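# Close a footlocker lid over three cartons, kept upright

## Task

Get all three cartons into the footlocker and close its lid fully, with the footlocker left standing upright. The task fails if the lid drops shut from more than slightly open or is slammed, or if the footlocker tips over or ends up tilted. Nothing counts as done if it stays that way only because the robot is holding it at the end.

## Robot and tools

Robot: a Hello Robot Stretch 4 in a physics simulator. It has an omni-wheel base, a lift on a mast, one arm that telescopes forward, a wrist with yaw, pitch and roll, and a two-finger gripper. It stands about 1.6 m tall, and the base rim lies within 0.23 m of the base origin. A loose object may occasionally get a short shove from outside.

Frames: the base frame sits on the floor under the base centre, with x ahead, y to the left and z up. hand_pose is given in this frame as a point between the open fingertips, and its printed value may be somewhat wrong. With all wrist joints at zero, the hand axes line up with the base axes. The odometry frame is the base frame as it was at the start of the scene. base_odometry counts only wheel rotation, so slipping shows up as travel. Heading runs from -3.142 to 3.142 and is positive to the left.

execute_actions: argument "actions" holds a list with exactly one action, or an empty list, which just returns state and images. Optional "cameras" takes a list drawn from head_camera, head_left_camera, head_right_camera, wrist_camera, all. Leaving it out, null or ["all"] gives every camera; [] gives none. An action may have "base", "joints" or both, plus optional "pace" and "contact_limits". Alternatively it can be {"end_of_arm": "enable_torque"} on its own. The motions inside one action begin together.
- base: one command only, each an offset from where the base last reported itself. translate_m (metres, -2 to 2, positive is forward, no turning). strafe_m (metres, -2 to 2, positive is left). rotate_rad (radians, -3.2 to 3.2, positive is counter-clockwise).
- joints: absolute targets given by name. lift_m 0 to 1.2. arm_m 0 to 0.55, where larger means further out. wrist_yaw_rad -1.134 to 4.276: 0 points ahead, positive turns left, 3.14 is folded back, and above 3.4 the arm may get in the way. wrist_pitch_rad -1.117 to 4.259: 0 is level, 1.57 points down. wrist_roll_rad -1.117 to 4.259: positive is clockwise seen from behind the gripper. gripper_m -0.038 to 0.141 is the fingertip gap in metres; below 0 the tips squeeze each other. A joint target outside its range gets clipped and is reported. Any other bad value or unknown key causes the whole call to be rejected.
- pace: "slow", "default", "fast" or "max". Base speeds for these are 0.1/0.3/0.4/0.6 m/s and 1/2/3/4 rad/s. Once lift_m is above 0.2, the speed is capped lower, falling to 0.3 m/s and 1 rad/s at 1.2.
- contact_limits: {"arm_m": 0 to 0.75} sets how hard the arm may push before it stops. The default is 0.5.
A single action can run for 15 s at most. A joint or base left out of an action may keep pushing toward its earlier target. If one call reports a stop, the remaining calls in that reply are not run.

wait: seconds from 0 to 10. It sends no command and returns state and images.
zoom_image: camera name plus region [x0,y0,x1,y1] in pixels of that camera's most recent full image, at most 504x504.
finished_scene: scene number, 1 or 2. It closes the scene for good and reports success; the next task arrives with its result. Call it only once the goal holds without the robot's help. A reply that contains no tool call ends every remaining scene.

Results: base_status and joint_status say how each motion ended. "done" for the base only means the wheels turned the commanded amount. "off_target" means it stopped short and may still be pushing. "contact_stop_at_<key>" means it hit something; the lift, arm or wheels go slack, so a lift can sag and a base can drift. "limit_stop_at_tilt" means a lean over 6 degrees; lift, arm and wheels go slack until the lean is less. "limit_stop_at_own_body" means self-collision; moving away is still allowed. This is likely when pitch is below -0.2 with roll below -0.4 or above 4. "torque_fault" means a wrist or gripper motor has gone limp; send enable_torque. Slack parts hold again once you next command them. on_its_own reports things not commanded, and there "held at" is a target, not a position. lidar_m gives 12 distances in 30-degree sectors: the first is straight ahead, then counter-clockwise, so the 4th is left, 7th behind and 10th right. "-" means nothing seen or closer than 0.25 m. turned_by_wheels vs turned_by_imu: a gap above about 0.1 rad points to slip or a collision. base_tilt is in degrees, with forward and right positive, and has an offset of up to about 1.5. motor_effort is percent of maximum, with the peak of the last action in brackets, and readings are noisy and offset. wrist_depth_mm is a 7x7 grid of depths from 100 to 2000 mm starting top left, with "-" for no reading.

Cameras: head_camera sits at the top of the mast looking forward and down; turn the base to aim it. head_left_camera and head_right_camera are fisheyes looking more steeply down, and they show the base and arm. wrist_camera looks along the fingers, and the fingertips appear near the bottom of its image. Calibration gives intrinsics and T_world_to_cam relative to the base frame; small errors exist per camera and per scene.

Gripping: command a gap smaller than the object. A smaller value squeezes harder and pulls the object in. Neither the reading nor "done" proves that something is held; a firm grip shows up as a change in gripper effort. If the fingertips get stuck on a surface, raise the lift. To unfold at the start, send lift_m 0.4 and wrist_yaw_rad 0 together.

Avoid: letting the lid drop or banging it shut; lower it under control until it is nearly closed. Also avoid tipping the footlocker, dropping cartons, and pushing hard. Do not drive or turn with more than 1 kg held while arm_m is over 0.2, especially at fast paces. Avoid strong steady pushes or pulls with the gripper raised high, and avoid overloading the level wrist, since more than about 2 kg causes a torque fault. Less robot motion time earns more credit.

Each tool is called after "Emit:" by a JSON object that holds its "method" and its "body", one argument or row to a line.

## Session

Emit:
{"method": "execute_actions", "body": {
  "actions": []
}}

Scene clock: 0.00 s.
base_odometry: x=+0.000 y=+0.000 heading=+0.000 (m, m, rad; odometry frame)
turned_by_wheels: +0.000 (rad since the last result)
turned_by_imu: +0.000 (rad since the last result)
base_tilt: forward=+0.3 right=-0.4 (deg)
lidar_m: 1.74 1.74 2.53 1.42 1.41 1.57 1.44 1.44 1.62 2.47 2.46 2.74
base_status: not commanded
joint_positions: lift_m=+0.250 arm_m=-0.001 wrist_yaw_rad=+3.161 wrist_pitch_rad=-0.006 wrist_roll_rad=+0.006 gripper_m=+0.057
joint_status: not commanded
motor_effort: lift_m=+18 arm_m=+0 wrist_yaw_rad=+0 wrist_pitch_rad=-7 wrist_roll_rad=+1 gripper_m=-1 wheel_0=+0 wheel_1=+0 wheel_2=+0 (%)
hand_pose: x=-0.1200 y=+0.0819 z=+0.4296 quat_wxyz=(-0.010, +0.003, +0.003, +1.000) (m; base frame)
wrist_depth_mm: - 140 263 1756 1921 - - / - 111 138 1756 1863 - - / - 112 138 1708 1863 - - / - 123 154 1661 1863 1983 - / 137 144 1576 1618 1808 1983 - / 809 1464 1537 1661 211 1863 1863 / 1138 1308 1098 1229 1160 1078 1160
pictures: head_camera, head_left_camera, head_right_camera, wrist_camera
Images, in order (width x height): head_camera 420x560, head_left_camera 420x672, head_right_camera 420x672, wrist_camera 616x392.

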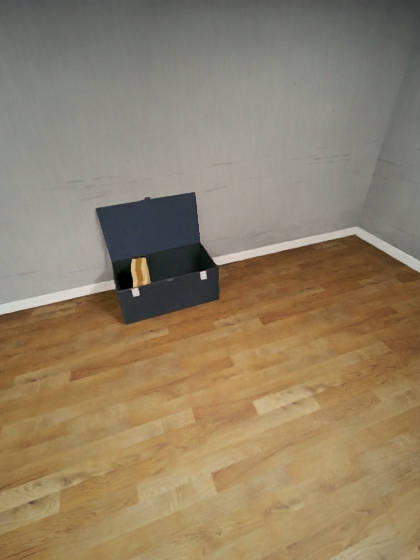

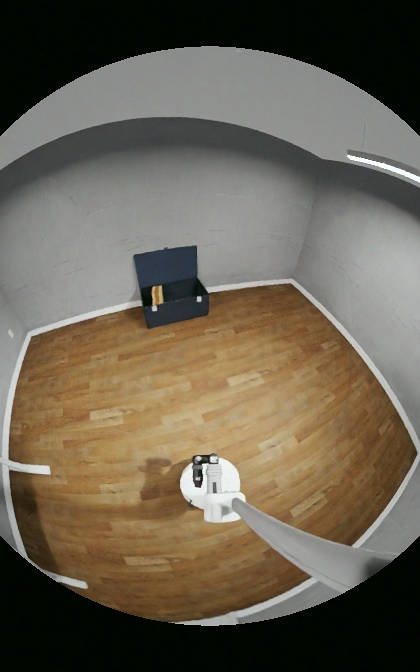

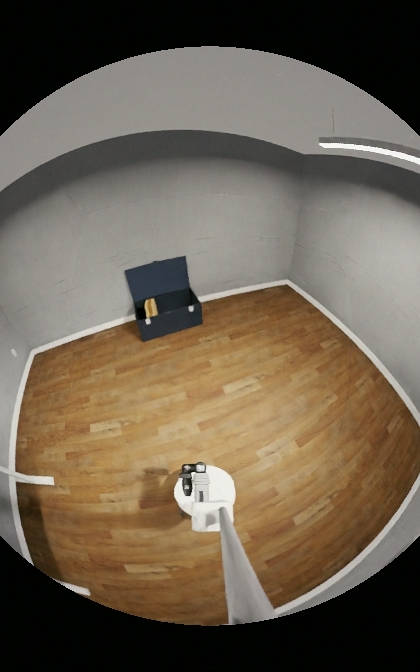

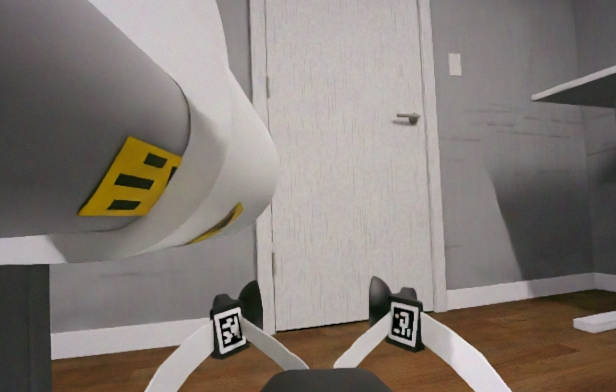

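Emit:
{"method": "zoom_image", "body": {
  "camera": "head_camera",
  "region": [80, 180, 240, 340]
}}

Region (80, 180, 240, 340) of head_camera's 420x560 image, scaled by 3.150, with more detail than that image has.

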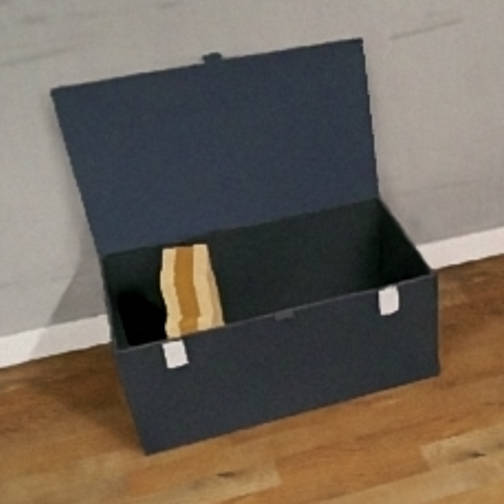

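Emit:
{"method": "execute_actions", "body": {
  "actions": [
    {"base":{"rotate_rad":0.365},"joints":{"lift_m":0.6,"wrist_yaw_rad":0},"pace":"fast"}
  ],
  "cameras": []
}}

Emit:
{"method": "execute_actions", "body": {
  "actions": [
    {"base":{"translate_m":1.25},"joints":{"wrist_pitch_rad":0.8},"pace":"fast"}
  ]
}}

Scene clock: 10.63 s.
base_odometry: x=+0.000 y=+0.000 heading=+0.365 (m, m, rad; odometry frame)
turned_by_wheels: +0.365 (rad since the last result)
turned_by_imu: +0.372 (rad since the last result)
base_tilt: forward=+0.3 right=-0.4 (deg)
lidar_m: 1.69 2.36 1.44 1.40 1.50 1.46 1.44 1.48 2.16 2.50 2.60 1.80
base_status: done
joint_positions: lift_m=+0.600 arm_m=-0.001 wrist_yaw_rad=+0.000 wrist_pitch_rad=-0.006 wrist_roll_rad=+0.006 gripper_m=+0.057
joint_status: all done
motor_effort: lift_m=+22(24) arm_m=+0(0) wrist_yaw_rad=+0(5) wrist_pitch_rad=-5(4) wrist_roll_rad=+2(1) gripper_m=-3(3) wheel_0=-1(9) wheel_1=-1(10) wheel_2=-1(14) (%)
hand_pose: x=+0.4586 y=-0.0873 z=+0.7798 quat_wxyz=(+1.000, +0.003, -0.003, +0.000) (m; base frame)
wrist_depth_mm: - - - - - - - / - - - - - - - / - - - - - - - / - - - - - - - / - - - - - - - / - - - 1983 211 - - / - - 1921 1464 1537 1537 -
pictures: none
No camera images: the call's "cameras" was empty. Leave "cameras" out to get every camera's image.

Scene clock: 15.03 s.
base_odometry: x=+1.168 y=+0.446 heading=+0.365 (m, m, rad; odometry frame)
turned_by_wheels: +0.000 (rad since the last result)
turned_by_imu: +0.003 (rad since the last result)
base_tilt: forward=+0.2 right=-0.5 (deg)
lidar_m: 0.46 1.07 1.51 2.16 1.63 2.09 2.70 2.87 2.64 2.55 0.70 0.51
base_status: done
joint_positions: lift_m=+0.600 arm_m=-0.001 wrist_yaw_rad=+0.000 wrist_pitch_rad=+0.801 wrist_roll_rad=+0.006 gripper_m=+0.057
joint_status: all done
motor_effort: lift_m=+21(21) arm_m=+0(0) wrist_yaw_rad=+0(0) wrist_pitch_rad=-1(2) wrist_roll_rad=+1(1) gripper_m=+0(3) wheel_0=+3(9) wheel_1=+3(9) wheel_2=+0(19) (%)
hand_pose: x=+0.3709 y=-0.0874 z=+0.5708 quat_wxyz=(+0.921, +0.003, +0.390, -0.001) (m; base frame)
wrist_depth_mm: 788 778 723 715 715 715 699 / 866 878 798 778 778 788 778 / 976 991 891 798 854 854 842 / 1098 1060 917 609 976 976 904 / 1008 991 831 676 946 931 878 / 878 866 492 530 211 496 521 / 768 778 609 559 597 559 615
pictures: head_camera, head_left_camera, head_right_camera, wrist_camera
camera_calibration (this result's frames):
wrist_camera: T_world_to_cam=[[-0.0457731, -0.997424, -0.0552276, -0.0330768], [-0.685413, 0.0715773, -0.724628, 0.738249], [0.726715, 0.00468521, -0.686923, 0.346115], [0, 0, 0, 1]] pos_world=[0.252964, -0.0874551, 0.770884]
Images, in order (width x height): head_camera 420x560, head_left_camera 420x672, head_right_camera 420x672, wrist_camera 616x392.

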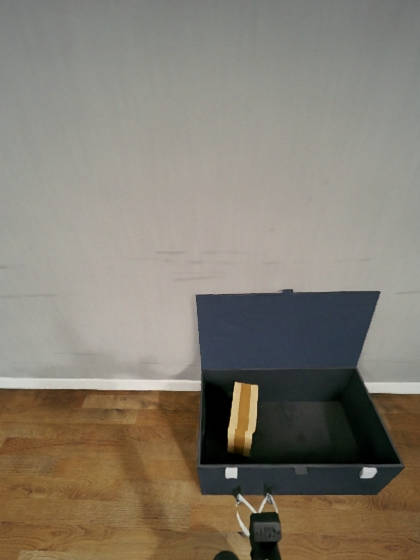

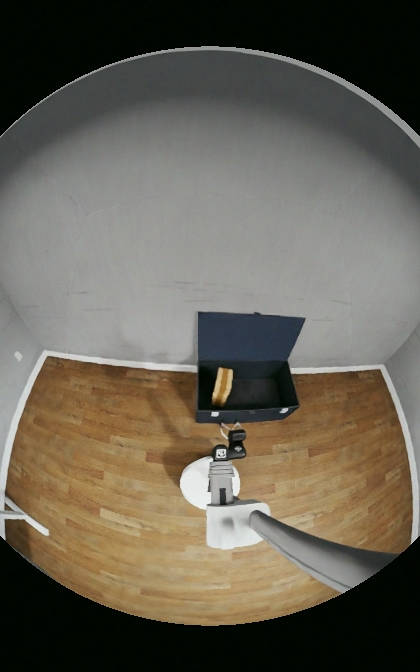

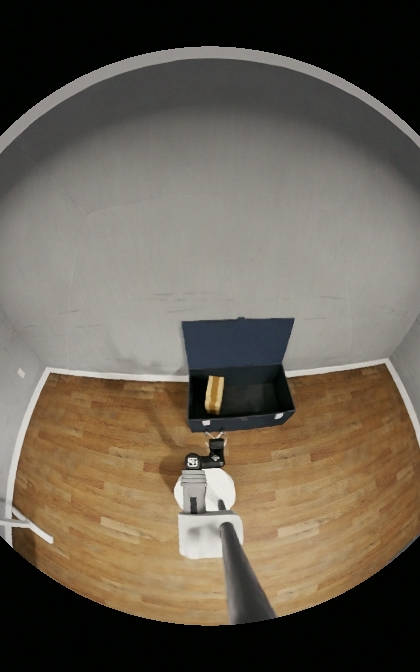

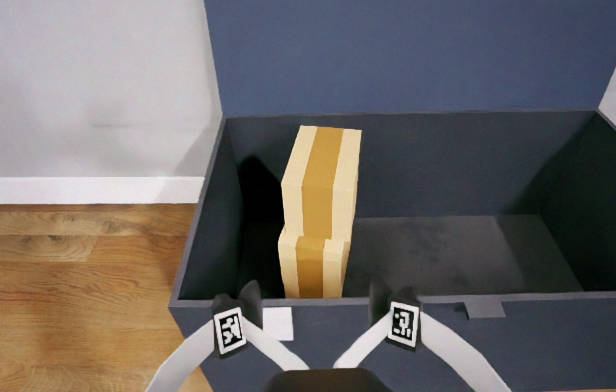

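Emit:
{"method": "zoom_image", "body": {
  "camera": "wrist_camera",
  "region": [220, 100, 440, 320]
}}

Emit:
{"method": "zoom_image", "body": {
  "camera": "head_camera",
  "region": [180, 280, 420, 520]
}}

Region (220, 100, 440, 320) of wrist_camera's 616x392 image, scaled by 2.291.

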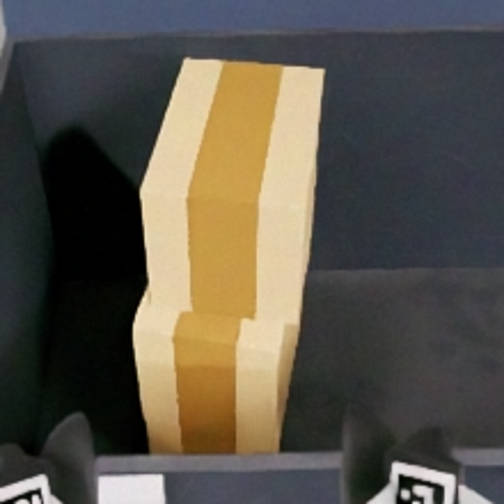

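Region (180, 280, 420, 520) of head_camera's 420x560 image, scaled by 2.100, with more detail than that image has.

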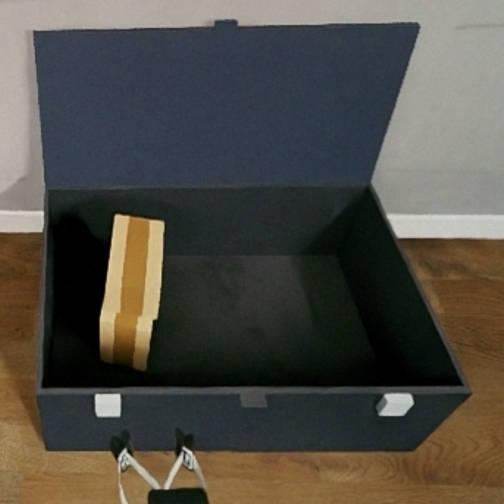

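Emit:
{"method": "execute_actions", "body": {
  "actions": [
    {"base":{"translate_m":0.18},"joints":{"wrist_pitch_rad":1.57,"wrist_roll_rad":0.22,"gripper_m":0.141,"arm_m":0.3,"lift_m":0.62}}
  ]
}}

Scene clock: 39.53 s.
base_odometry: x=+1.336 y=+0.510 heading=+0.366 (m, m, rad; odometry frame)
turned_by_wheels: +0.000 (rad since the last result)
turned_by_imu: +0.001 (rad since the last result)
base_tilt: forward=+0.2 right=-0.3 (deg)
lidar_m: 0.27 0.33 1.24 2.15 1.71 2.07 2.87 3.05 2.65 2.56 0.44 0.32
base_status: done
joint_positions: lift_m=+0.620 arm_m=+0.299 wrist_yaw_rad=+0.000 wrist_pitch_rad=+1.570 wrist_roll_rad=+0.220 gripper_m=+0.141
joint_status: all done
motor_effort: lift_m=+22(24) arm_m=+7(8) wrist_yaw_rad=+0(2) wrist_pitch_rad=+1(4) wrist_roll_rad=+1(1) gripper_m=+1(1) wheel_0=+2(8) wheel_1=+4(9) wheel_2=-2(14) (%)
hand_pose: x=+0.4700 y=-0.0874 z=+0.5094 quat_wxyz=(+0.703, +0.078, +0.702, -0.077) (m; base frame)
wrist_depth_mm: 544 418 473 525 591 683 732 / 699 500 597 364 732 732 723 / 741 500 723 362 723 723 723 / 741 492 715 359 723 732 715 / 741 488 715 715 715 715 715 / 732 404 654 707 621 210 473 / 732 715 484 155 413 394 732
pictures: head_camera, head_left_camera, head_right_camera, wrist_camera
camera_calibration (this result's frames):
wrist_camera: T_world_to_cam=[[-0.281567, -0.959508, -0.00804591, 0.0581557], [-0.958494, 0.281642, -0.044362, 0.561897], [0.0448317, -0.00477893, -0.998983, 0.710565], [0, 0, 0, 1]] pos_world=[0.523094, -0.0990571, 0.735237]
Images, in order (width x height): head_camera 420x560, head_left_camera 420x672, head_right_camera 420x672, wrist_camera 616x392.

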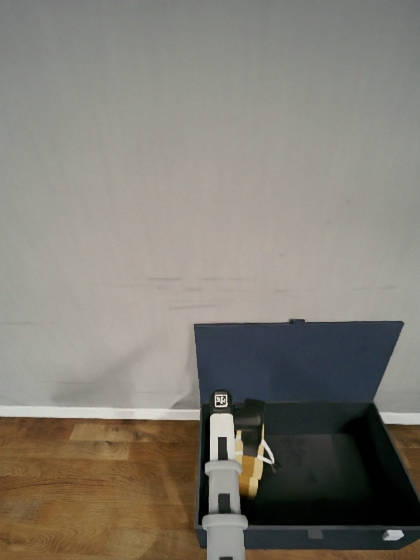

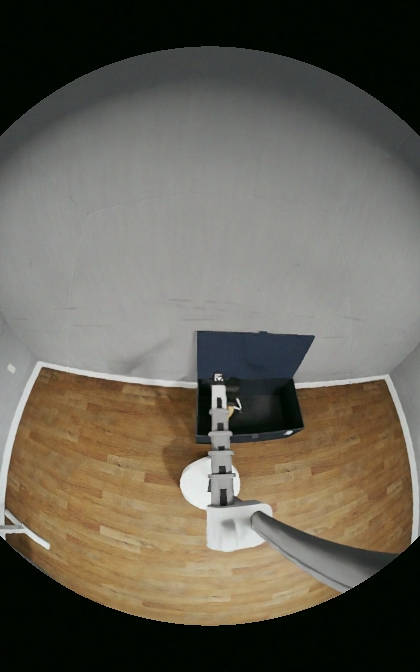

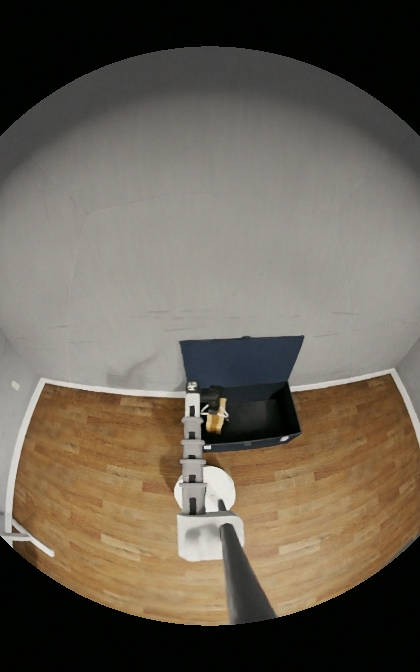

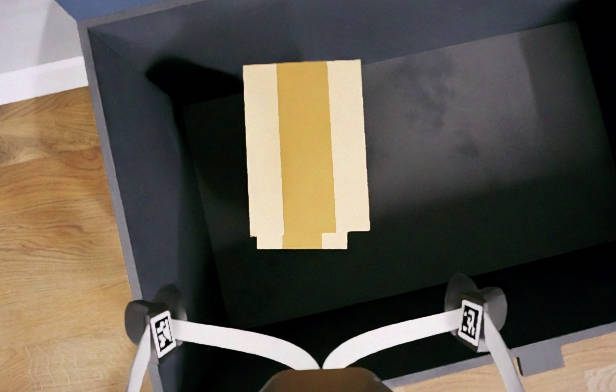

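Emit:
{"method": "execute_actions", "body": {
  "actions": [
    {"base":{"strafe_m":-0.025},"joints":{"arm_m":0.405,"lift_m":0.52}}
  ],
  "cameras": ["wrist_camera","head_right_camera"]
}}

Scene clock: 47.07 s.
base_odometry: x=+1.344 y=+0.487 heading=+0.366 (m, m, rad; odometry frame)
turned_by_wheels: +0.000 (rad since the last result)
turned_by_imu: +0.000 (rad since the last result)
base_tilt: forward=+0.3 right=-0.4 (deg)
lidar_m: 0.31 0.32 1.24 2.19 1.72 2.11 2.87 3.04 2.58 2.54 0.46 0.32
base_status: done
joint_positions: lift_m=+0.520 arm_m=+0.404 wrist_yaw_rad=+0.000 wrist_pitch_rad=+1.570 wrist_roll_rad=+0.220 gripper_m=+0.141
joint_status: all done
motor_effort: lift_m=+14(20) arm_m=+7(8) wrist_yaw_rad=+0(0) wrist_pitch_rad=-1(1) wrist_roll_rad=+2(1) gripper_m=+1(0) wheel_0=+1(9) wheel_1=+0(10) wheel_2=+0(1) (%)
hand_pose: x=+0.5749 y=-0.0874 z=+0.4100 quat_wxyz=(+0.703, +0.078, +0.703, -0.077) (m; base frame)
wrist_depth_mm: 248 265 287 304 330 377 439 / 301 322 368 430 512 627 627 / 340 452 574 621 621 627 621 / 329 484 258 257 621 621 621 / 327 445 609 257 609 621 609 / 325 347 255 254 255 210 615 / 319 343 255 155 580 559 549
pictures: head_right_camera, wrist_camera
camera_calibration (this result's frames):
wrist_camera: T_world_to_cam=[[-0.281618, -0.959493, -0.00798394, 0.0869019], [-0.958489, 0.28169, -0.0441512, 0.657965], [0.0446118, -0.00478123, -0.998993, 0.606697], [0, 0, 0, 1]] pos_world=[0.62806, -0.0990599, 0.63583]
Images, in order (width x height): head_right_camera 420x672, wrist_camera 616x392.

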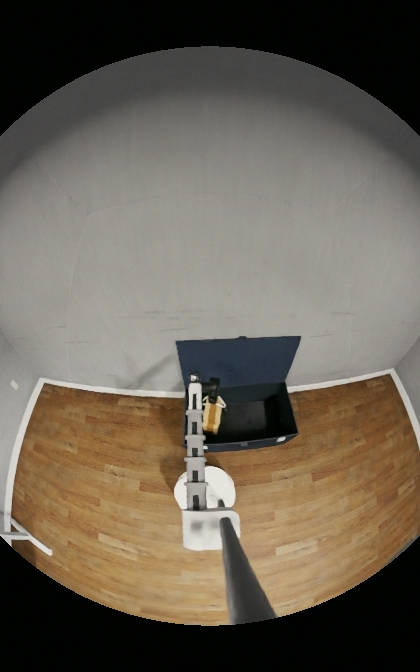

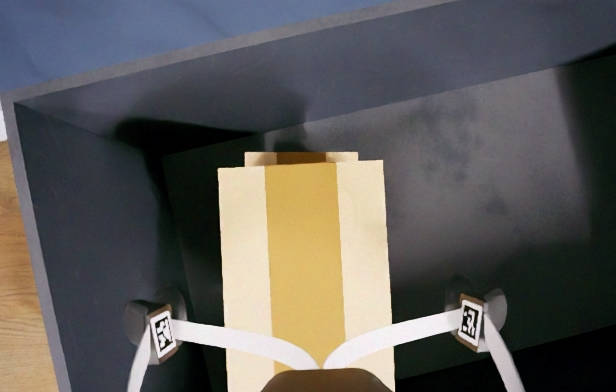

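Emit:
{"method": "execute_actions", "body": {
  "actions": [
    {"joints":{"lift_m":0.46},"pace":"slow"}
  ],
  "cameras": ["wrist_camera","head_camera"]
}}

Scene clock: 56.23 s.
base_odometry: x=+1.344 y=+0.487 heading=+0.366 (m, m, rad; odometry frame)
turned_by_wheels: +0.000 (rad since the last result)
turned_by_imu: +0.000 (rad since the last result)
base_tilt: forward=+0.2 right=-0.3 (deg)
lidar_m: 0.27 0.31 1.27 2.17 1.75 2.11 2.86 3.07 2.60 2.52 0.47 0.33
base_status: not commanded
joint_positions: lift_m=+0.460 arm_m=+0.404 wrist_yaw_rad=+0.000 wrist_pitch_rad=+1.570 wrist_roll_rad=+0.220 gripper_m=+0.141
joint_status: all done
motor_effort: lift_m=+15(15) arm_m=+7(8) wrist_yaw_rad=+0(0) wrist_pitch_rad=+3(0) wrist_roll_rad=+1(1) gripper_m=-2(0) wheel_0=+1(1) wheel_1=+0(0) wheel_2=+0(0) (%)
hand_pose: x=+0.5749 y=-0.0874 z=+0.3500 quat_wxyz=(+0.703, +0.078, +0.703, -0.077) (m; base frame)
wrist_depth_mm: 239 242 265 294 330 379 436 / 285 320 370 427 512 559 564 / 338 455 521 559 559 559 564 / 324 480 198 197 198 549 554 / 307 449 197 196 197 554 554 / 290 347 195 195 195 210 554 / 279 342 194 155 195 549 539
pictures: head_camera, wrist_camera
camera_calibration (this result's frames):
wrist_camera: T_world_to_cam=[[-0.281618, -0.959493, -0.00798398, 0.0864233], [-0.958489, 0.28169, -0.0441513, 0.655318], [0.0446119, -0.00478123, -0.998993, 0.546767], [0, 0, 0, 1]] pos_world=[0.628061, -0.0990598, 0.575839]
Images, in order (width x height): head_camera 420x560, wrist_camera 616x392.

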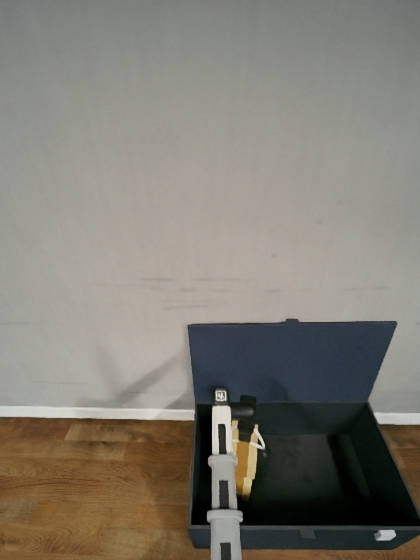

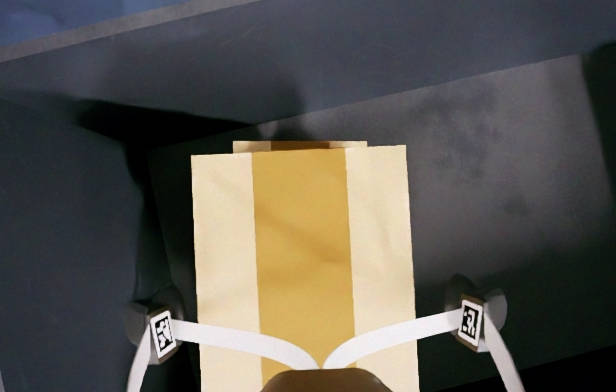

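Emit:
{"method": "execute_actions", "body": {
  "actions": [
    {"joints":{"lift_m":0.45,"gripper_m":0.06},"pace":"slow"}
  ],
  "cameras": ["wrist_camera"]
}}

Scene clock: 62.67 s.
base_odometry: x=+1.344 y=+0.487 heading=+0.366 (m, m, rad; odometry frame)
turned_by_wheels: +0.000 (rad since the last result)
turned_by_imu: +0.000 (rad since the last result)
base_tilt: forward=+0.3 right=-0.4 (deg)
lidar_m: 0.30 0.35 1.27 2.19 1.74 2.15 2.85 3.04 2.61 2.52 0.45 0.33
base_status: not commanded
joint_positions: lift_m=+0.450 arm_m=+0.404 wrist_yaw_rad=+0.000 wrist_pitch_rad=+1.570 wrist_roll_rad=+0.220 gripper_m=+0.060
joint_status: all done
motor_effort: lift_m=+17(17) arm_m=+7(7) wrist_yaw_rad=+0(0) wrist_pitch_rad=+2(3) wrist_roll_rad=+2(1) gripper_m=-22(22) wheel_0=+1(1) wheel_1=+0(0) wheel_2=+0(0) (%)
hand_pose: x=+0.5750 y=-0.0874 z=+0.3398 quat_wxyz=(+0.703, +0.077, +0.702, -0.077) (m; base frame)
wrist_depth_mm: 229 241 267 298 336 379 442 / 290 324 370 433 517 549 549 / 338 459 473 306 178 549 549 / 320 480 176 176 177 544 544 / 306 445 175 175 175 544 544 / 290 384 174 173 173 539 539 / 278 176 172 171 171 530 517
pictures: wrist_camera
camera_calibration (this result's frames):
wrist_camera: T_world_to_cam=[[-0.28144, -0.959545, -0.00806387, 0.0862989], [-0.958528, 0.281515, -0.0444231, 0.655091], [0.0448961, -0.00477298, -0.99898, 0.53638], [0, 0, 0, 1]] pos_world=[0.628129, -0.0990501, 0.56563]
Images, in order (width x height): wrist_camera 616x392.

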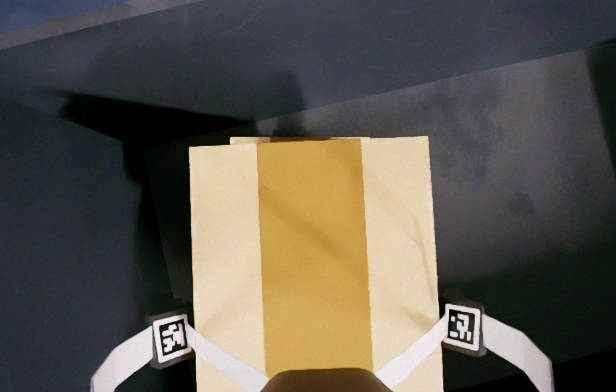

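Emit:
{"method": "execute_actions", "body": {
  "actions": [
    {"base":{"strafe_m":-0.24},"joints":{"lift_m":0.465,"wrist_roll_rad":0.0},"pace":"slow"}
  ],
  "cameras": ["wrist_camera","head_camera"]
}}

Scene clock: 68.77 s.
base_odometry: x=+1.430 y=+0.263 heading=+0.366 (m, m, rad; odometry frame)
turned_by_wheels: +0.000 (rad since the last result)
turned_by_imu: +0.000 (rad since the last result)
base_tilt: forward=+0.2 right=-0.4 (deg)
lidar_m: 0.30 0.33 0.47 2.41 1.95 2.53 2.89 3.07 2.36 2.29 0.45 0.33
base_status: done
joint_positions: lift_m=+0.464 arm_m=+0.404 wrist_yaw_rad=+0.000 wrist_pitch_rad=+1.570 wrist_roll_rad=+0.000 gripper_m=+0.060
joint_status: all done
motor_effort: lift_m=+25(26) arm_m=+7(7) wrist_yaw_rad=+0(0) wrist_pitch_rad=+2(2) wrist_roll_rad=-1(6) gripper_m=-21(20) wheel_0=+4(10) wheel_1=-4(10) wheel_2=+0(1) (%)
hand_pose: x=+0.5750 y=-0.0874 z=+0.3542 quat_wxyz=(+0.707, +0.000, +0.707, +0.000) (m; base frame)
wrist_depth_mm: 274 278 281 281 283 282 282 / 397 407 410 413 413 415 413 / 539 559 559 564 178 559 508 / 320 377 177 176 177 559 512 / 317 407 174 174 176 554 517 / 315 399 173 173 173 554 517 / 314 176 171 171 171 544 488
pictures: head_camera, wrist_camera
camera_calibration (this result's frames):
wrist_camera: T_world_to_cam=[[-0.0659486, -0.997792, -0.00781091, -0.0409375], [-0.996821, 0.066231, -0.0442789, 0.658817], [0.0446984, 0.00486595, -0.998989, 0.551676], [0, 0, 0, 1]] pos_world=[0.629364, -0.0871657, 0.57997]
Images, in order (width x height): head_camera 420x560, wrist_camera 616x392.

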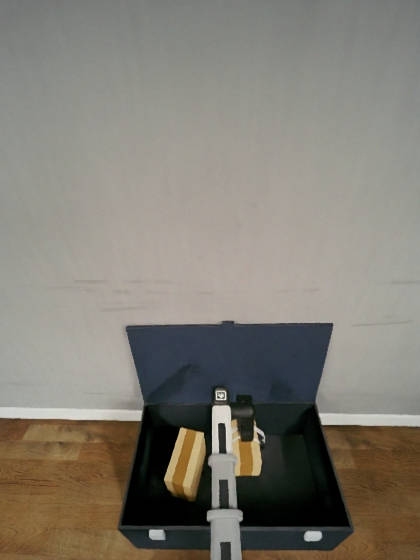

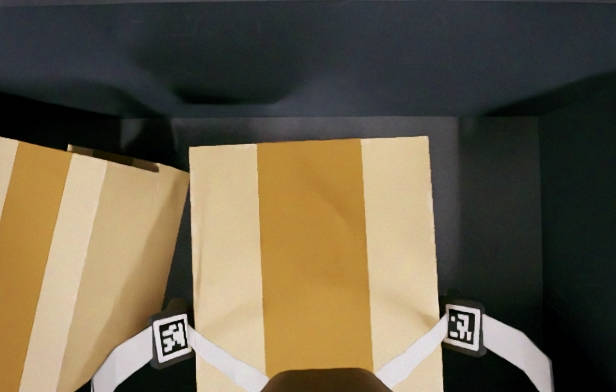

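Emit:
{"method": "execute_actions", "body": {
  "actions": [
    {"joints":{"lift_m":0.27}}
  ]
}}

Scene clock: 74.40 s.
base_odometry: x=+1.430 y=+0.263 heading=+0.366 (m, m, rad; odometry frame)
turned_by_wheels: +0.000 (rad since the last result)
turned_by_imu: +0.000 (rad since the last result)
base_tilt: forward=+0.2 right=-0.5 (deg)
lidar_m: 0.30 0.33 0.46 2.41 1.95 2.54 2.90 3.00 2.36 2.29 0.46 0.33
base_status: not commanded
joint_positions: lift_m=+0.270 arm_m=+0.404 wrist_yaw_rad=+0.000 wrist_pitch_rad=+1.570 wrist_roll_rad=+0.000 gripper_m=+0.060
joint_status: all done
motor_effort: lift_m=+18(25) arm_m=+7(7) wrist_yaw_rad=+0(0) wrist_pitch_rad=+2(1) wrist_roll_rad=-1(1) gripper_m=-21(21) wheel_0=+4(3) wheel_1=-4(4) wheel_2=+0(0) (%)
hand_pose: x=+0.5749 y=-0.0874 z=+0.1598 quat_wxyz=(+0.707, +0.000, +0.707, +0.000) (m; base frame)
wrist_depth_mm: 277 278 281 282 283 283 281 / 364 366 366 364 366 364 366 / 265 362 362 362 178 362 362 / 262 359 176 176 177 362 359 / 274 357 175 175 175 357 359 / 287 355 173 172 173 355 355 / 306 175 172 172 172 357 355
pictures: head_camera, head_left_camera, head_right_camera, wrist_camera
camera_calibration (this result's frames):
wrist_camera: T_world_to_cam=[[-0.0659531, -0.997792, -0.0078019, -0.042457], [-0.996827, 0.0662345, -0.0441433, 0.650157], [0.0445626, 0.00486576, -0.998995, 0.357569], [0, 0, 0, 1]] pos_world=[0.629359, -0.0871659, 0.385578]
Images, in order (width x height): head_camera 420x560, head_left_camera 420x672, head_right_camera 420x672, wrist_camera 616x392.

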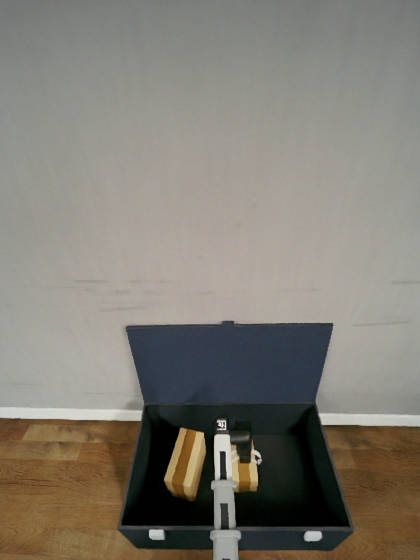

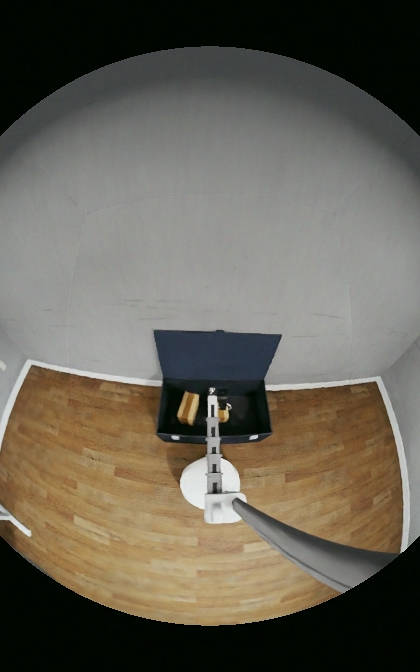

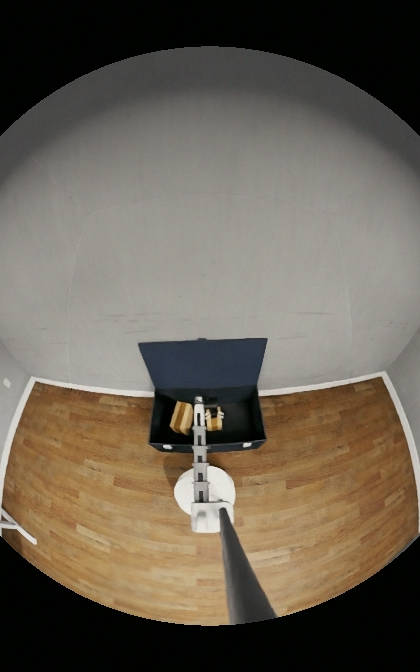

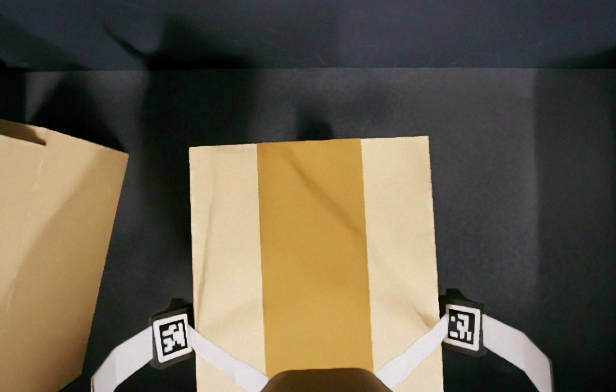

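Emit:
{"method": "execute_actions", "body": {
  "actions": [
    {"joints":{"lift_m":0.218},"pace":"slow"}
  ],
  "cameras": ["wrist_camera"]
}}

Scene clock: 78.30 s.
base_odometry: x=+1.430 y=+0.263 heading=+0.366 (m, m, rad; odometry frame)
turned_by_wheels: +0.000 (rad since the last result)
turned_by_imu: +0.000 (rad since the last result)
base_tilt: forward=+0.2 right=-0.3 (deg)
lidar_m: 0.31 0.32 0.47 2.42 1.95 2.55 2.89 3.05 2.37 2.27 0.46 0.33
base_status: not commanded
joint_positions: lift_m=+0.218 arm_m=+0.404 wrist_yaw_rad=+0.000 wrist_pitch_rad=+1.570 wrist_roll_rad=+0.000 gripper_m=+0.060
joint_status: all done
motor_effort: lift_m=+17(17) arm_m=+7(7) wrist_yaw_rad=+0(0) wrist_pitch_rad=+0(1) wrist_roll_rad=+0(1) gripper_m=-21(21) wheel_0=+4(4) wheel_1=-4(4) wheel_2=+0(0) (%)
hand_pose: x=+0.5749 y=-0.0874 z=+0.1078 quat_wxyz=(+0.707, +0.000, +0.707, +0.000) (m; base frame)
wrist_depth_mm: 277 279 282 283 283 282 282 / 314 312 312 314 312 310 312 / 265 309 312 309 179 309 310 / 260 307 176 176 176 307 309 / 276 307 175 175 175 307 306 / 289 306 173 173 173 304 304 / 303 175 172 171 171 303 304
pictures: wrist_camera
camera_calibration (this result's frames):
wrist_camera: T_world_to_cam=[[-0.0659449, -0.997793, -0.0078019, -0.0428672], [-0.996828, 0.0662262, -0.0441433, 0.647864], [0.0445625, 0.00486612, -0.998995, 0.305632], [0, 0, 0, 1]] pos_world=[0.629362, -0.0871654, 0.333589]
Images, in order (width x height): wrist_camera 616x392.

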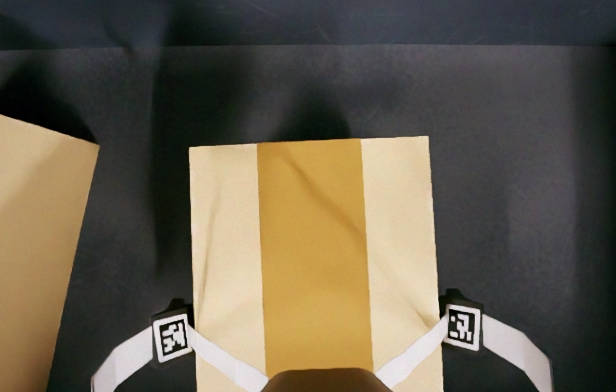

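Emit:
{"method": "execute_actions", "body": {
  "actions": [
    {"joints":{"gripper_m":0.141,"lift_m":0.214}}
  ],
  "cameras": ["wrist_camera"]
}}

Scene clock: 81.47 s.
base_odometry: x=+1.430 y=+0.263 heading=+0.366 (m, m, rad; odometry frame)
turned_by_wheels: +0.000 (rad since the last result)
turned_by_imu: +0.000 (rad since the last result)
base_tilt: forward=+0.3 right=-0.5 (deg)
lidar_m: 0.31 0.32 0.45 2.41 1.95 2.53 2.90 3.04 2.37 2.29 0.45 0.31
base_status: not commanded
joint_positions: lift_m=+0.214 arm_m=+0.404 wrist_yaw_rad=+0.000 wrist_pitch_rad=+1.571 wrist_roll_rad=+0.000 gripper_m=+0.141
joint_status: all done
motor_effort: lift_m=+18(18) arm_m=+7(7) wrist_yaw_rad=+1(2) wrist_pitch_rad=-2(5) wrist_roll_rad=-2(1) gripper_m=-1(22) wheel_0=+4(4) wheel_1=-4(4) wheel_2=+0(0) (%)
hand_pose: x=+0.5747 y=-0.0874 z=+0.1038 quat_wxyz=(+0.707, +0.000, +0.707, +0.000) (m; base frame)
wrist_depth_mm: 276 277 279 279 281 281 279 / 309 309 309 309 309 307 310 / 271 307 307 306 307 309 309 / 263 306 187 187 187 307 306 / 274 306 187 186 186 304 303 / 287 303 185 185 185 210 303 / 301 301 185 155 184 301 301
pictures: wrist_camera
camera_calibration (this result's frames):
wrist_camera: T_world_to_cam=[[-0.0663617, -0.997765, -0.00776252, -0.0426745], [-0.996826, 0.066638, -0.0435496, 0.647454], [0.0439696, 0.00484786, -0.999021, 0.30195], [0, 0, 0, 1]] pos_world=[0.62929, -0.087188, 0.329519]
Images, in order (width x height): wrist_camera 616x392.

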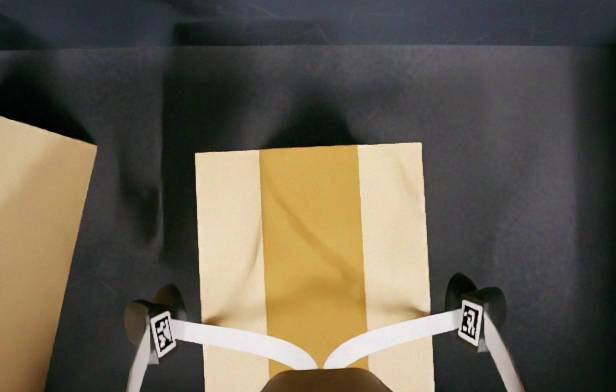

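Emit:
{"method": "execute_actions", "body": {
  "actions": [
    {"joints":{"lift_m":0.75},"pace":"fast"}
  ],
  "cameras": []
}}

Emit:
{"method": "execute_actions", "body": {
  "actions": [
    {"base":{"strafe_m":0.06},"joints":{"wrist_pitch_rad":0.6,"arm_m":0.25,"lift_m":0.85}}
  ],
  "cameras": ["wrist_camera","head_camera"]
}}

Scene clock: 99.47 s.
base_odometry: x=+1.430 y=+0.263 heading=+0.366 (m, m, rad; odometry frame)
turned_by_wheels: +0.000 (rad since the last result)
turned_by_imu: +0.000 (rad since the last result)
base_tilt: forward=+0.3 right=-0.5 (deg)
lidar_m: 0.28 0.33 0.47 2.41 1.95 2.56 2.88 3.06 2.37 2.30 0.46 0.32
base_status: not commanded
joint_positions: lift_m=+0.750 arm_m=+0.404 wrist_yaw_rad=+0.000 wrist_pitch_rad=+1.570 wrist_roll_rad=+0.000 gripper_m=+0.141
joint_status: all done
motor_effort: lift_m=+22(24) arm_m=+7(7) wrist_yaw_rad=+1(1) wrist_pitch_rad=+1(1) wrist_roll_rad=-1(1) gripper_m=+1(1) wheel_0=+4(4) wheel_1=-4(4) wheel_2=+0(0) (%)
hand_pose: x=+0.5748 y=-0.0874 z=+0.6394 quat_wxyz=(+0.707, +0.000, +0.707, +0.000) (m; base frame)
wrist_depth_mm: 343 345 347 349 349 353 349 / 455 459 459 466 462 462 466 / 609 707 732 741 750 640 878 / 654 732 842 854 866 741 866 / 647 597 854 723 854 750 866 / 647 603 831 842 831 209 715 / 647 691 691 155 683 640 574
pictures: none
No camera images: the call's "cameras" was empty. Leave "cameras" out to get every camera's image.

Scene clock: 101.00 s.
base_odometry: x=+1.409 y=+0.319 heading=+0.366 (m, m, rad; odometry frame)
turned_by_wheels: +0.000 (rad since the last result)
turned_by_imu: +0.000 (rad since the last result)
base_tilt: forward=+0.2 right=-0.4 (deg)
lidar_m: 0.30 0.33 1.24 2.37 1.92 2.40 2.89 3.04 2.42 2.35 0.43 0.33
base_status: done
joint_positions: lift_m=+0.850 arm_m=+0.251 wrist_yaw_rad=+0.000 wrist_pitch_rad=+0.602 wrist_roll_rad=+0.000 gripper_m=+0.141
joint_status: all done
motor_effort: lift_m=+22(24) arm_m=-6(7) wrist_yaw_rad=+0(0) wrist_pitch_rad=-4(9) wrist_roll_rad=+0(0) gripper_m=+1(0) wheel_0=-3(9) wheel_1=+3(10) wheel_2=+0(2) (%)
hand_pose: x=+0.6599 y=-0.0874 z=+0.8645 quat_wxyz=(+0.955, +0.000, +0.297, +0.000) (m; base frame)
wrist_depth_mm: 327 329 325 324 324 317 317 / 353 353 351 349 347 345 342 / 387 387 382 379 375 375 370 / 427 421 421 413 413 404 402 / 430 430 427 421 421 418 418 / 459 445 449 452 445 209 452 / 496 492 496 155 484 484 488
pictures: head_camera, wrist_camera
camera_calibration (this result's frames):
wrist_camera: T_world_to_cam=[[-0.0311098, -0.997782, -0.0588425, -0.010239], [-0.528949, 0.0663866, -0.846053, 1.15047], [0.848083, 0.00480416, -0.529841, 0.121963], [0, 0, 0, 1]] pos_world=[0.504785, -0.0871778, 1.03737]
Images, in order (width x height): head_camera 420x560, wrist_camera 616x392.

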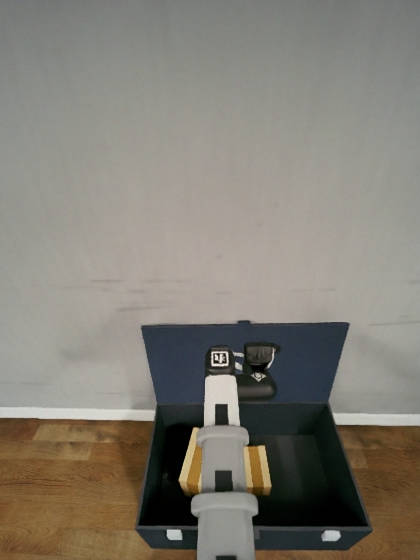

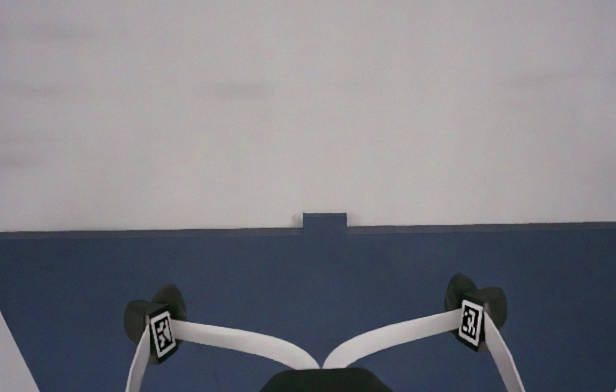

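Emit:
{"method": "execute_actions", "body": {
  "actions": [
    {"base":{"strafe_m":0.05},"joints":{"wrist_pitch_rad":0.9,"wrist_roll_rad":1.57,"gripper_m":0.02,"arm_m":0.41,"lift_m":0.89}}
  ]
}}

Scene clock: 181.57 s.
base_odometry: x=+1.391 y=+0.366 heading=+0.366 (m, m, rad; odometry frame)
turned_by_wheels: +0.000 (rad since the last result)
turned_by_imu: +0.000 (rad since the last result)
base_tilt: forward=+0.4 right=-0.5 (deg)
lidar_m: 0.31 0.30 1.26 2.30 1.86 2.28 2.89 3.04 2.50 2.39 0.45 0.30
base_status: done
joint_positions: lift_m=+0.890 arm_m=+0.409 wrist_yaw_rad=+0.000 wrist_pitch_rad=+0.901 wrist_roll_rad=+1.570 gripper_m=+0.020
joint_status: all done
motor_effort: lift_m=+22(23) arm_m=+8(8) wrist_yaw_rad=+0(1) wrist_pitch_rad=-2(1) wrist_roll_rad=+2(3) gripper_m=-5(6) wheel_0=-1(8) wheel_1=+1(13) wheel_2=+0(1) (%)
hand_pose: x=+0.7588 y=-0.0874 z=+0.8418 quat_wxyz=(+0.637, +0.636, +0.308, -0.308) (m; base frame)
wrist_depth_mm: 204 238 293 340 449 640 809 / 201 237 294 338 442 647 831 / 202 239 294 340 439 634 831 / 202 236 293 334 436 634 831 / 202 237 296 336 436 627 820 / 202 238 276 322 410 609 640 / 203 230 179 187 394 574 809
pictures: head_camera, head_left_camera, head_right_camera, wrist_camera
camera_calibration (this result's frames):
wrist_camera: T_world_to_cam=[[-0.777463, 0.0646202, -0.6256, 1.12778], [0.0777321, 0.996954, 0.00637722, 0.0869759], [0.624107, -0.0436712, -0.780118, 0.402446], [0, 0, 0, 1]] pos_world=[0.61888, -0.142013, 1.01894]
Images, in order (width x height): head_camera 420x560, head_left_camera 420x672, head_right_camera 420x672, wrist_camera 616x392.

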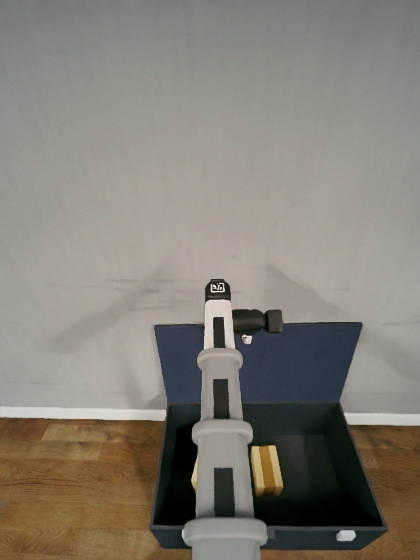

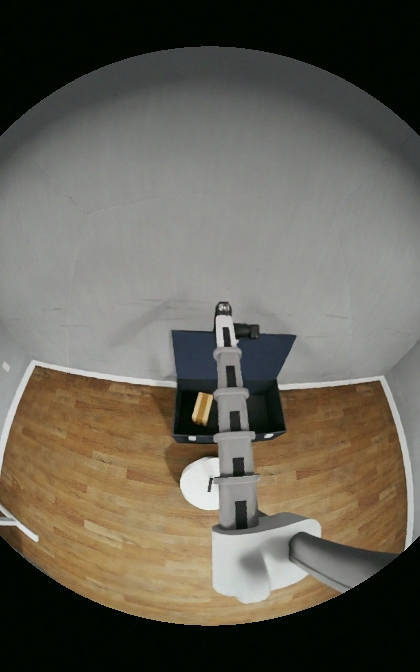

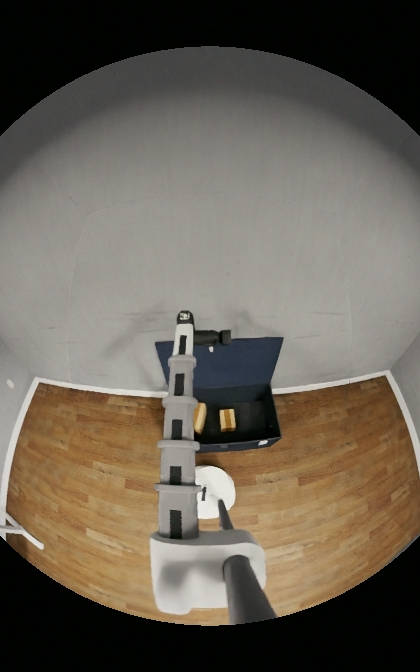

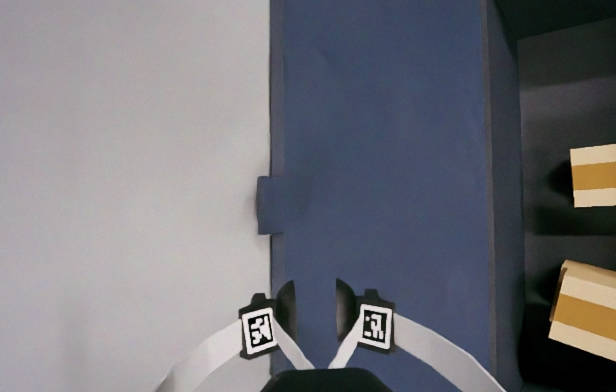

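Emit:
{"method": "execute_actions", "body": {
  "actions": [
    {"joints":{"arm_m":0.465,"lift_m":0.87},"pace":"slow","contact_limits":{"arm_m":0.1}}
  ],
  "cameras": ["wrist_camera"]
}}

Scene clock: 199.07 s.
base_odometry: x=+1.391 y=+0.366 heading=+0.366 (m, m, rad; odometry frame)
turned_by_wheels: +0.000 (rad since the last result)
turned_by_imu: +0.000 (rad since the last result)
base_tilt: forward=+0.3 right=-0.4 (deg)
lidar_m: 0.30 0.33 1.25 2.29 1.88 2.26 2.89 3.04 2.51 2.41 0.43 0.31
base_status: not commanded
joint_positions: lift_m=+0.870 arm_m=+0.464 wrist_yaw_rad=+0.000 wrist_pitch_rad=+0.901 wrist_roll_rad=+1.570 gripper_m=+0.020
joint_status: all done
motor_effort: lift_m=+14(20) arm_m=+7(7) wrist_yaw_rad=+0(0) wrist_pitch_rad=-1(0) wrist_roll_rad=+0(0) gripper_m=-4(5) wheel_0=-1(1) wheel_1=+1(1) wheel_2=+0(0) (%)
contact_limits: arm_m 0.1
hand_pose: x=+0.8137 y=-0.0874 z=+0.8224 quat_wxyz=(+0.637, +0.636, +0.308, -0.308) (m; base frame)
wrist_depth_mm: 155 181 224 277 340 496 788 / 154 181 224 274 332 488 809 / 154 182 224 273 332 480 809 / 153 181 223 268 330 473 798 / 154 180 224 268 325 469 788 / 153 180 210 256 310 462 798 / 154 176 179 188 297 436 788
pictures: wrist_camera
camera_calibration (this result's frames):
wrist_camera: T_world_to_cam=[[-0.777462, 0.0646378, -0.6256, 1.15838], [0.0777486, 0.996953, 0.00638468, 0.0828085], [0.624106, -0.0436757, -0.780118, 0.353011], [0, 0, 0, 1]] pos_world=[0.673845, -0.142014, 0.999547]
Images, in order (width x height): wrist_camera 616x392.

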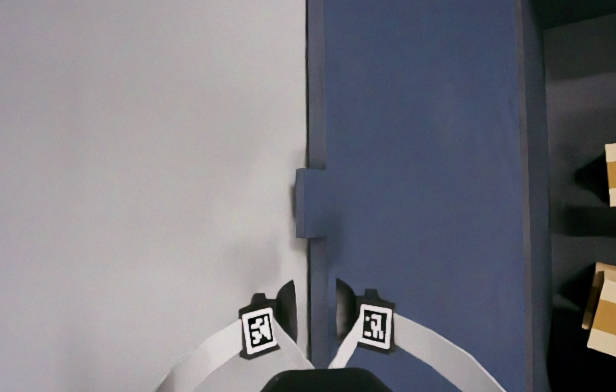

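Emit:
{"method": "execute_actions", "body": {
  "actions": [
    {"joints":{"arm_m":0.474,"lift_m":0.855},"pace":"slow","contact_limits":{"arm_m":0.1}}
  ],
  "cameras": ["wrist_camera"]
}}

Scene clock: 205.60 s.
base_odometry: x=+1.391 y=+0.366 heading=+0.366 (m, m, rad; odometry frame)
turned_by_wheels: +0.000 (rad since the last result)
turned_by_imu: +0.000 (rad since the last result)
base_tilt: forward=+0.3 right=-0.2 (deg)
lidar_m: 0.31 0.32 1.26 2.30 1.83 2.26 2.88 3.06 2.47 2.40 0.47 0.33
base_status: not commanded
joint_positions: lift_m=+0.855 arm_m=+0.473 wrist_yaw_rad=+0.000 wrist_pitch_rad=+0.901 wrist_roll_rad=+1.570 gripper_m=+0.020
joint_status: all done
motor_effort: lift_m=+14(15) arm_m=+8(8) wrist_yaw_rad=+0(0) wrist_pitch_rad=-2(1) wrist_roll_rad=+1(1) gripper_m=-5(4) wheel_0=-1(1) wheel_1=+1(1) wheel_2=+0(0) (%)
contact_limits: arm_m 0.1
hand_pose: x=+0.8227 y=-0.0874 z=+0.8074 quat_wxyz=(+0.637, +0.636, +0.308, -0.308) (m; base frame)
wrist_depth_mm: 147 172 212 260 317 469 798 / 146 172 212 258 314 455 778 / 146 172 212 256 312 452 778 / 146 172 212 245 309 445 778 / 146 172 212 253 306 442 778 / 145 171 205 244 293 436 778 / 146 167 178 188 278 410 778
pictures: wrist_camera
camera_calibration (this result's frames):
wrist_camera: T_world_to_cam=[[-0.777461, 0.0646379, -0.6256, 1.15601], [0.0777487, 0.996953, 0.00638477, 0.0822041], [0.624106, -0.0436757, -0.780118, 0.335698], [0, 0, 0, 1]] pos_world=[0.682848, -0.142014, 0.984557]
Images, in order (width x height): wrist_camera 616x392.

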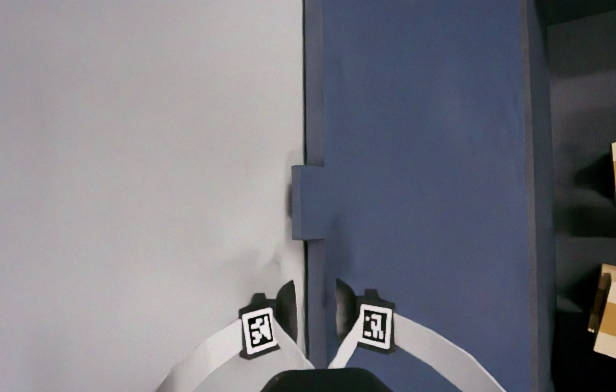

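Emit:
{"method": "execute_actions", "body": {
  "actions": [
    {"joints":{"lift_m":0.84},"pace":"slow"}
  ],
  "cameras": ["wrist_camera"]
}}

Scene clock: 212.17 s.
base_odometry: x=+1.391 y=+0.366 heading=+0.366 (m, m, rad; odometry frame)
turned_by_wheels: +0.000 (rad since the last result)
turned_by_imu: +0.000 (rad since the last result)
base_tilt: forward=+0.1 right=-0.5 (deg)
lidar_m: 0.31 0.31 1.24 2.31 1.83 2.23 2.89 3.04 2.50 2.38 0.45 0.34
base_status: not commanded
joint_positions: lift_m=+0.840 arm_m=+0.473 wrist_yaw_rad=+0.000 wrist_pitch_rad=+0.901 wrist_roll_rad=+1.570 gripper_m=+0.020
joint_status: all done
motor_effort: lift_m=+14(14) arm_m=+7(7) wrist_yaw_rad=+0(0) wrist_pitch_rad=-2(1) wrist_roll_rad=+1(1) gripper_m=-3(5) wheel_0=-1(0) wheel_1=+1(1) wheel_2=+0(0) (%)
hand_pose: x=+0.8227 y=-0.0874 z=+0.7924 quat_wxyz=(+0.637, +0.636, +0.308, -0.308) (m; base frame)
wrist_depth_mm: 147 172 212 249 314 459 768 / 146 171 212 248 310 455 768 / 146 172 211 247 307 445 778 / 146 172 211 242 307 436 759 / 145 172 211 244 303 436 759 / 145 171 205 236 289 430 768 / 146 167 178 187 276 404 759
pictures: wrist_camera
camera_calibration (this result's frames):
wrist_camera: T_world_to_cam=[[-0.777462, 0.064638, -0.6256, 1.14662], [0.0777488, 0.996953, 0.00638475, 0.0822997], [0.624106, -0.0436758, -0.780118, 0.323996], [0, 0, 0, 1]] pos_world=[0.682849, -0.142014, 0.969557]
Images, in order (width x height): wrist_camera 616x392.

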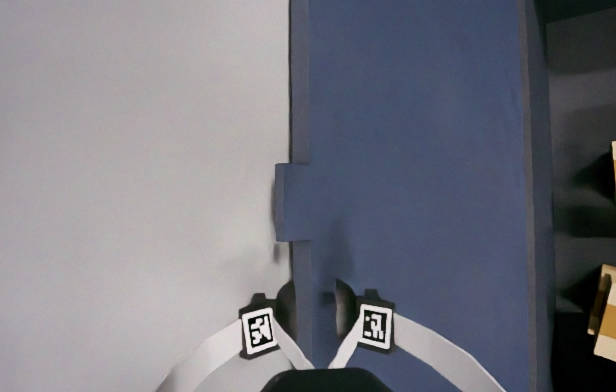

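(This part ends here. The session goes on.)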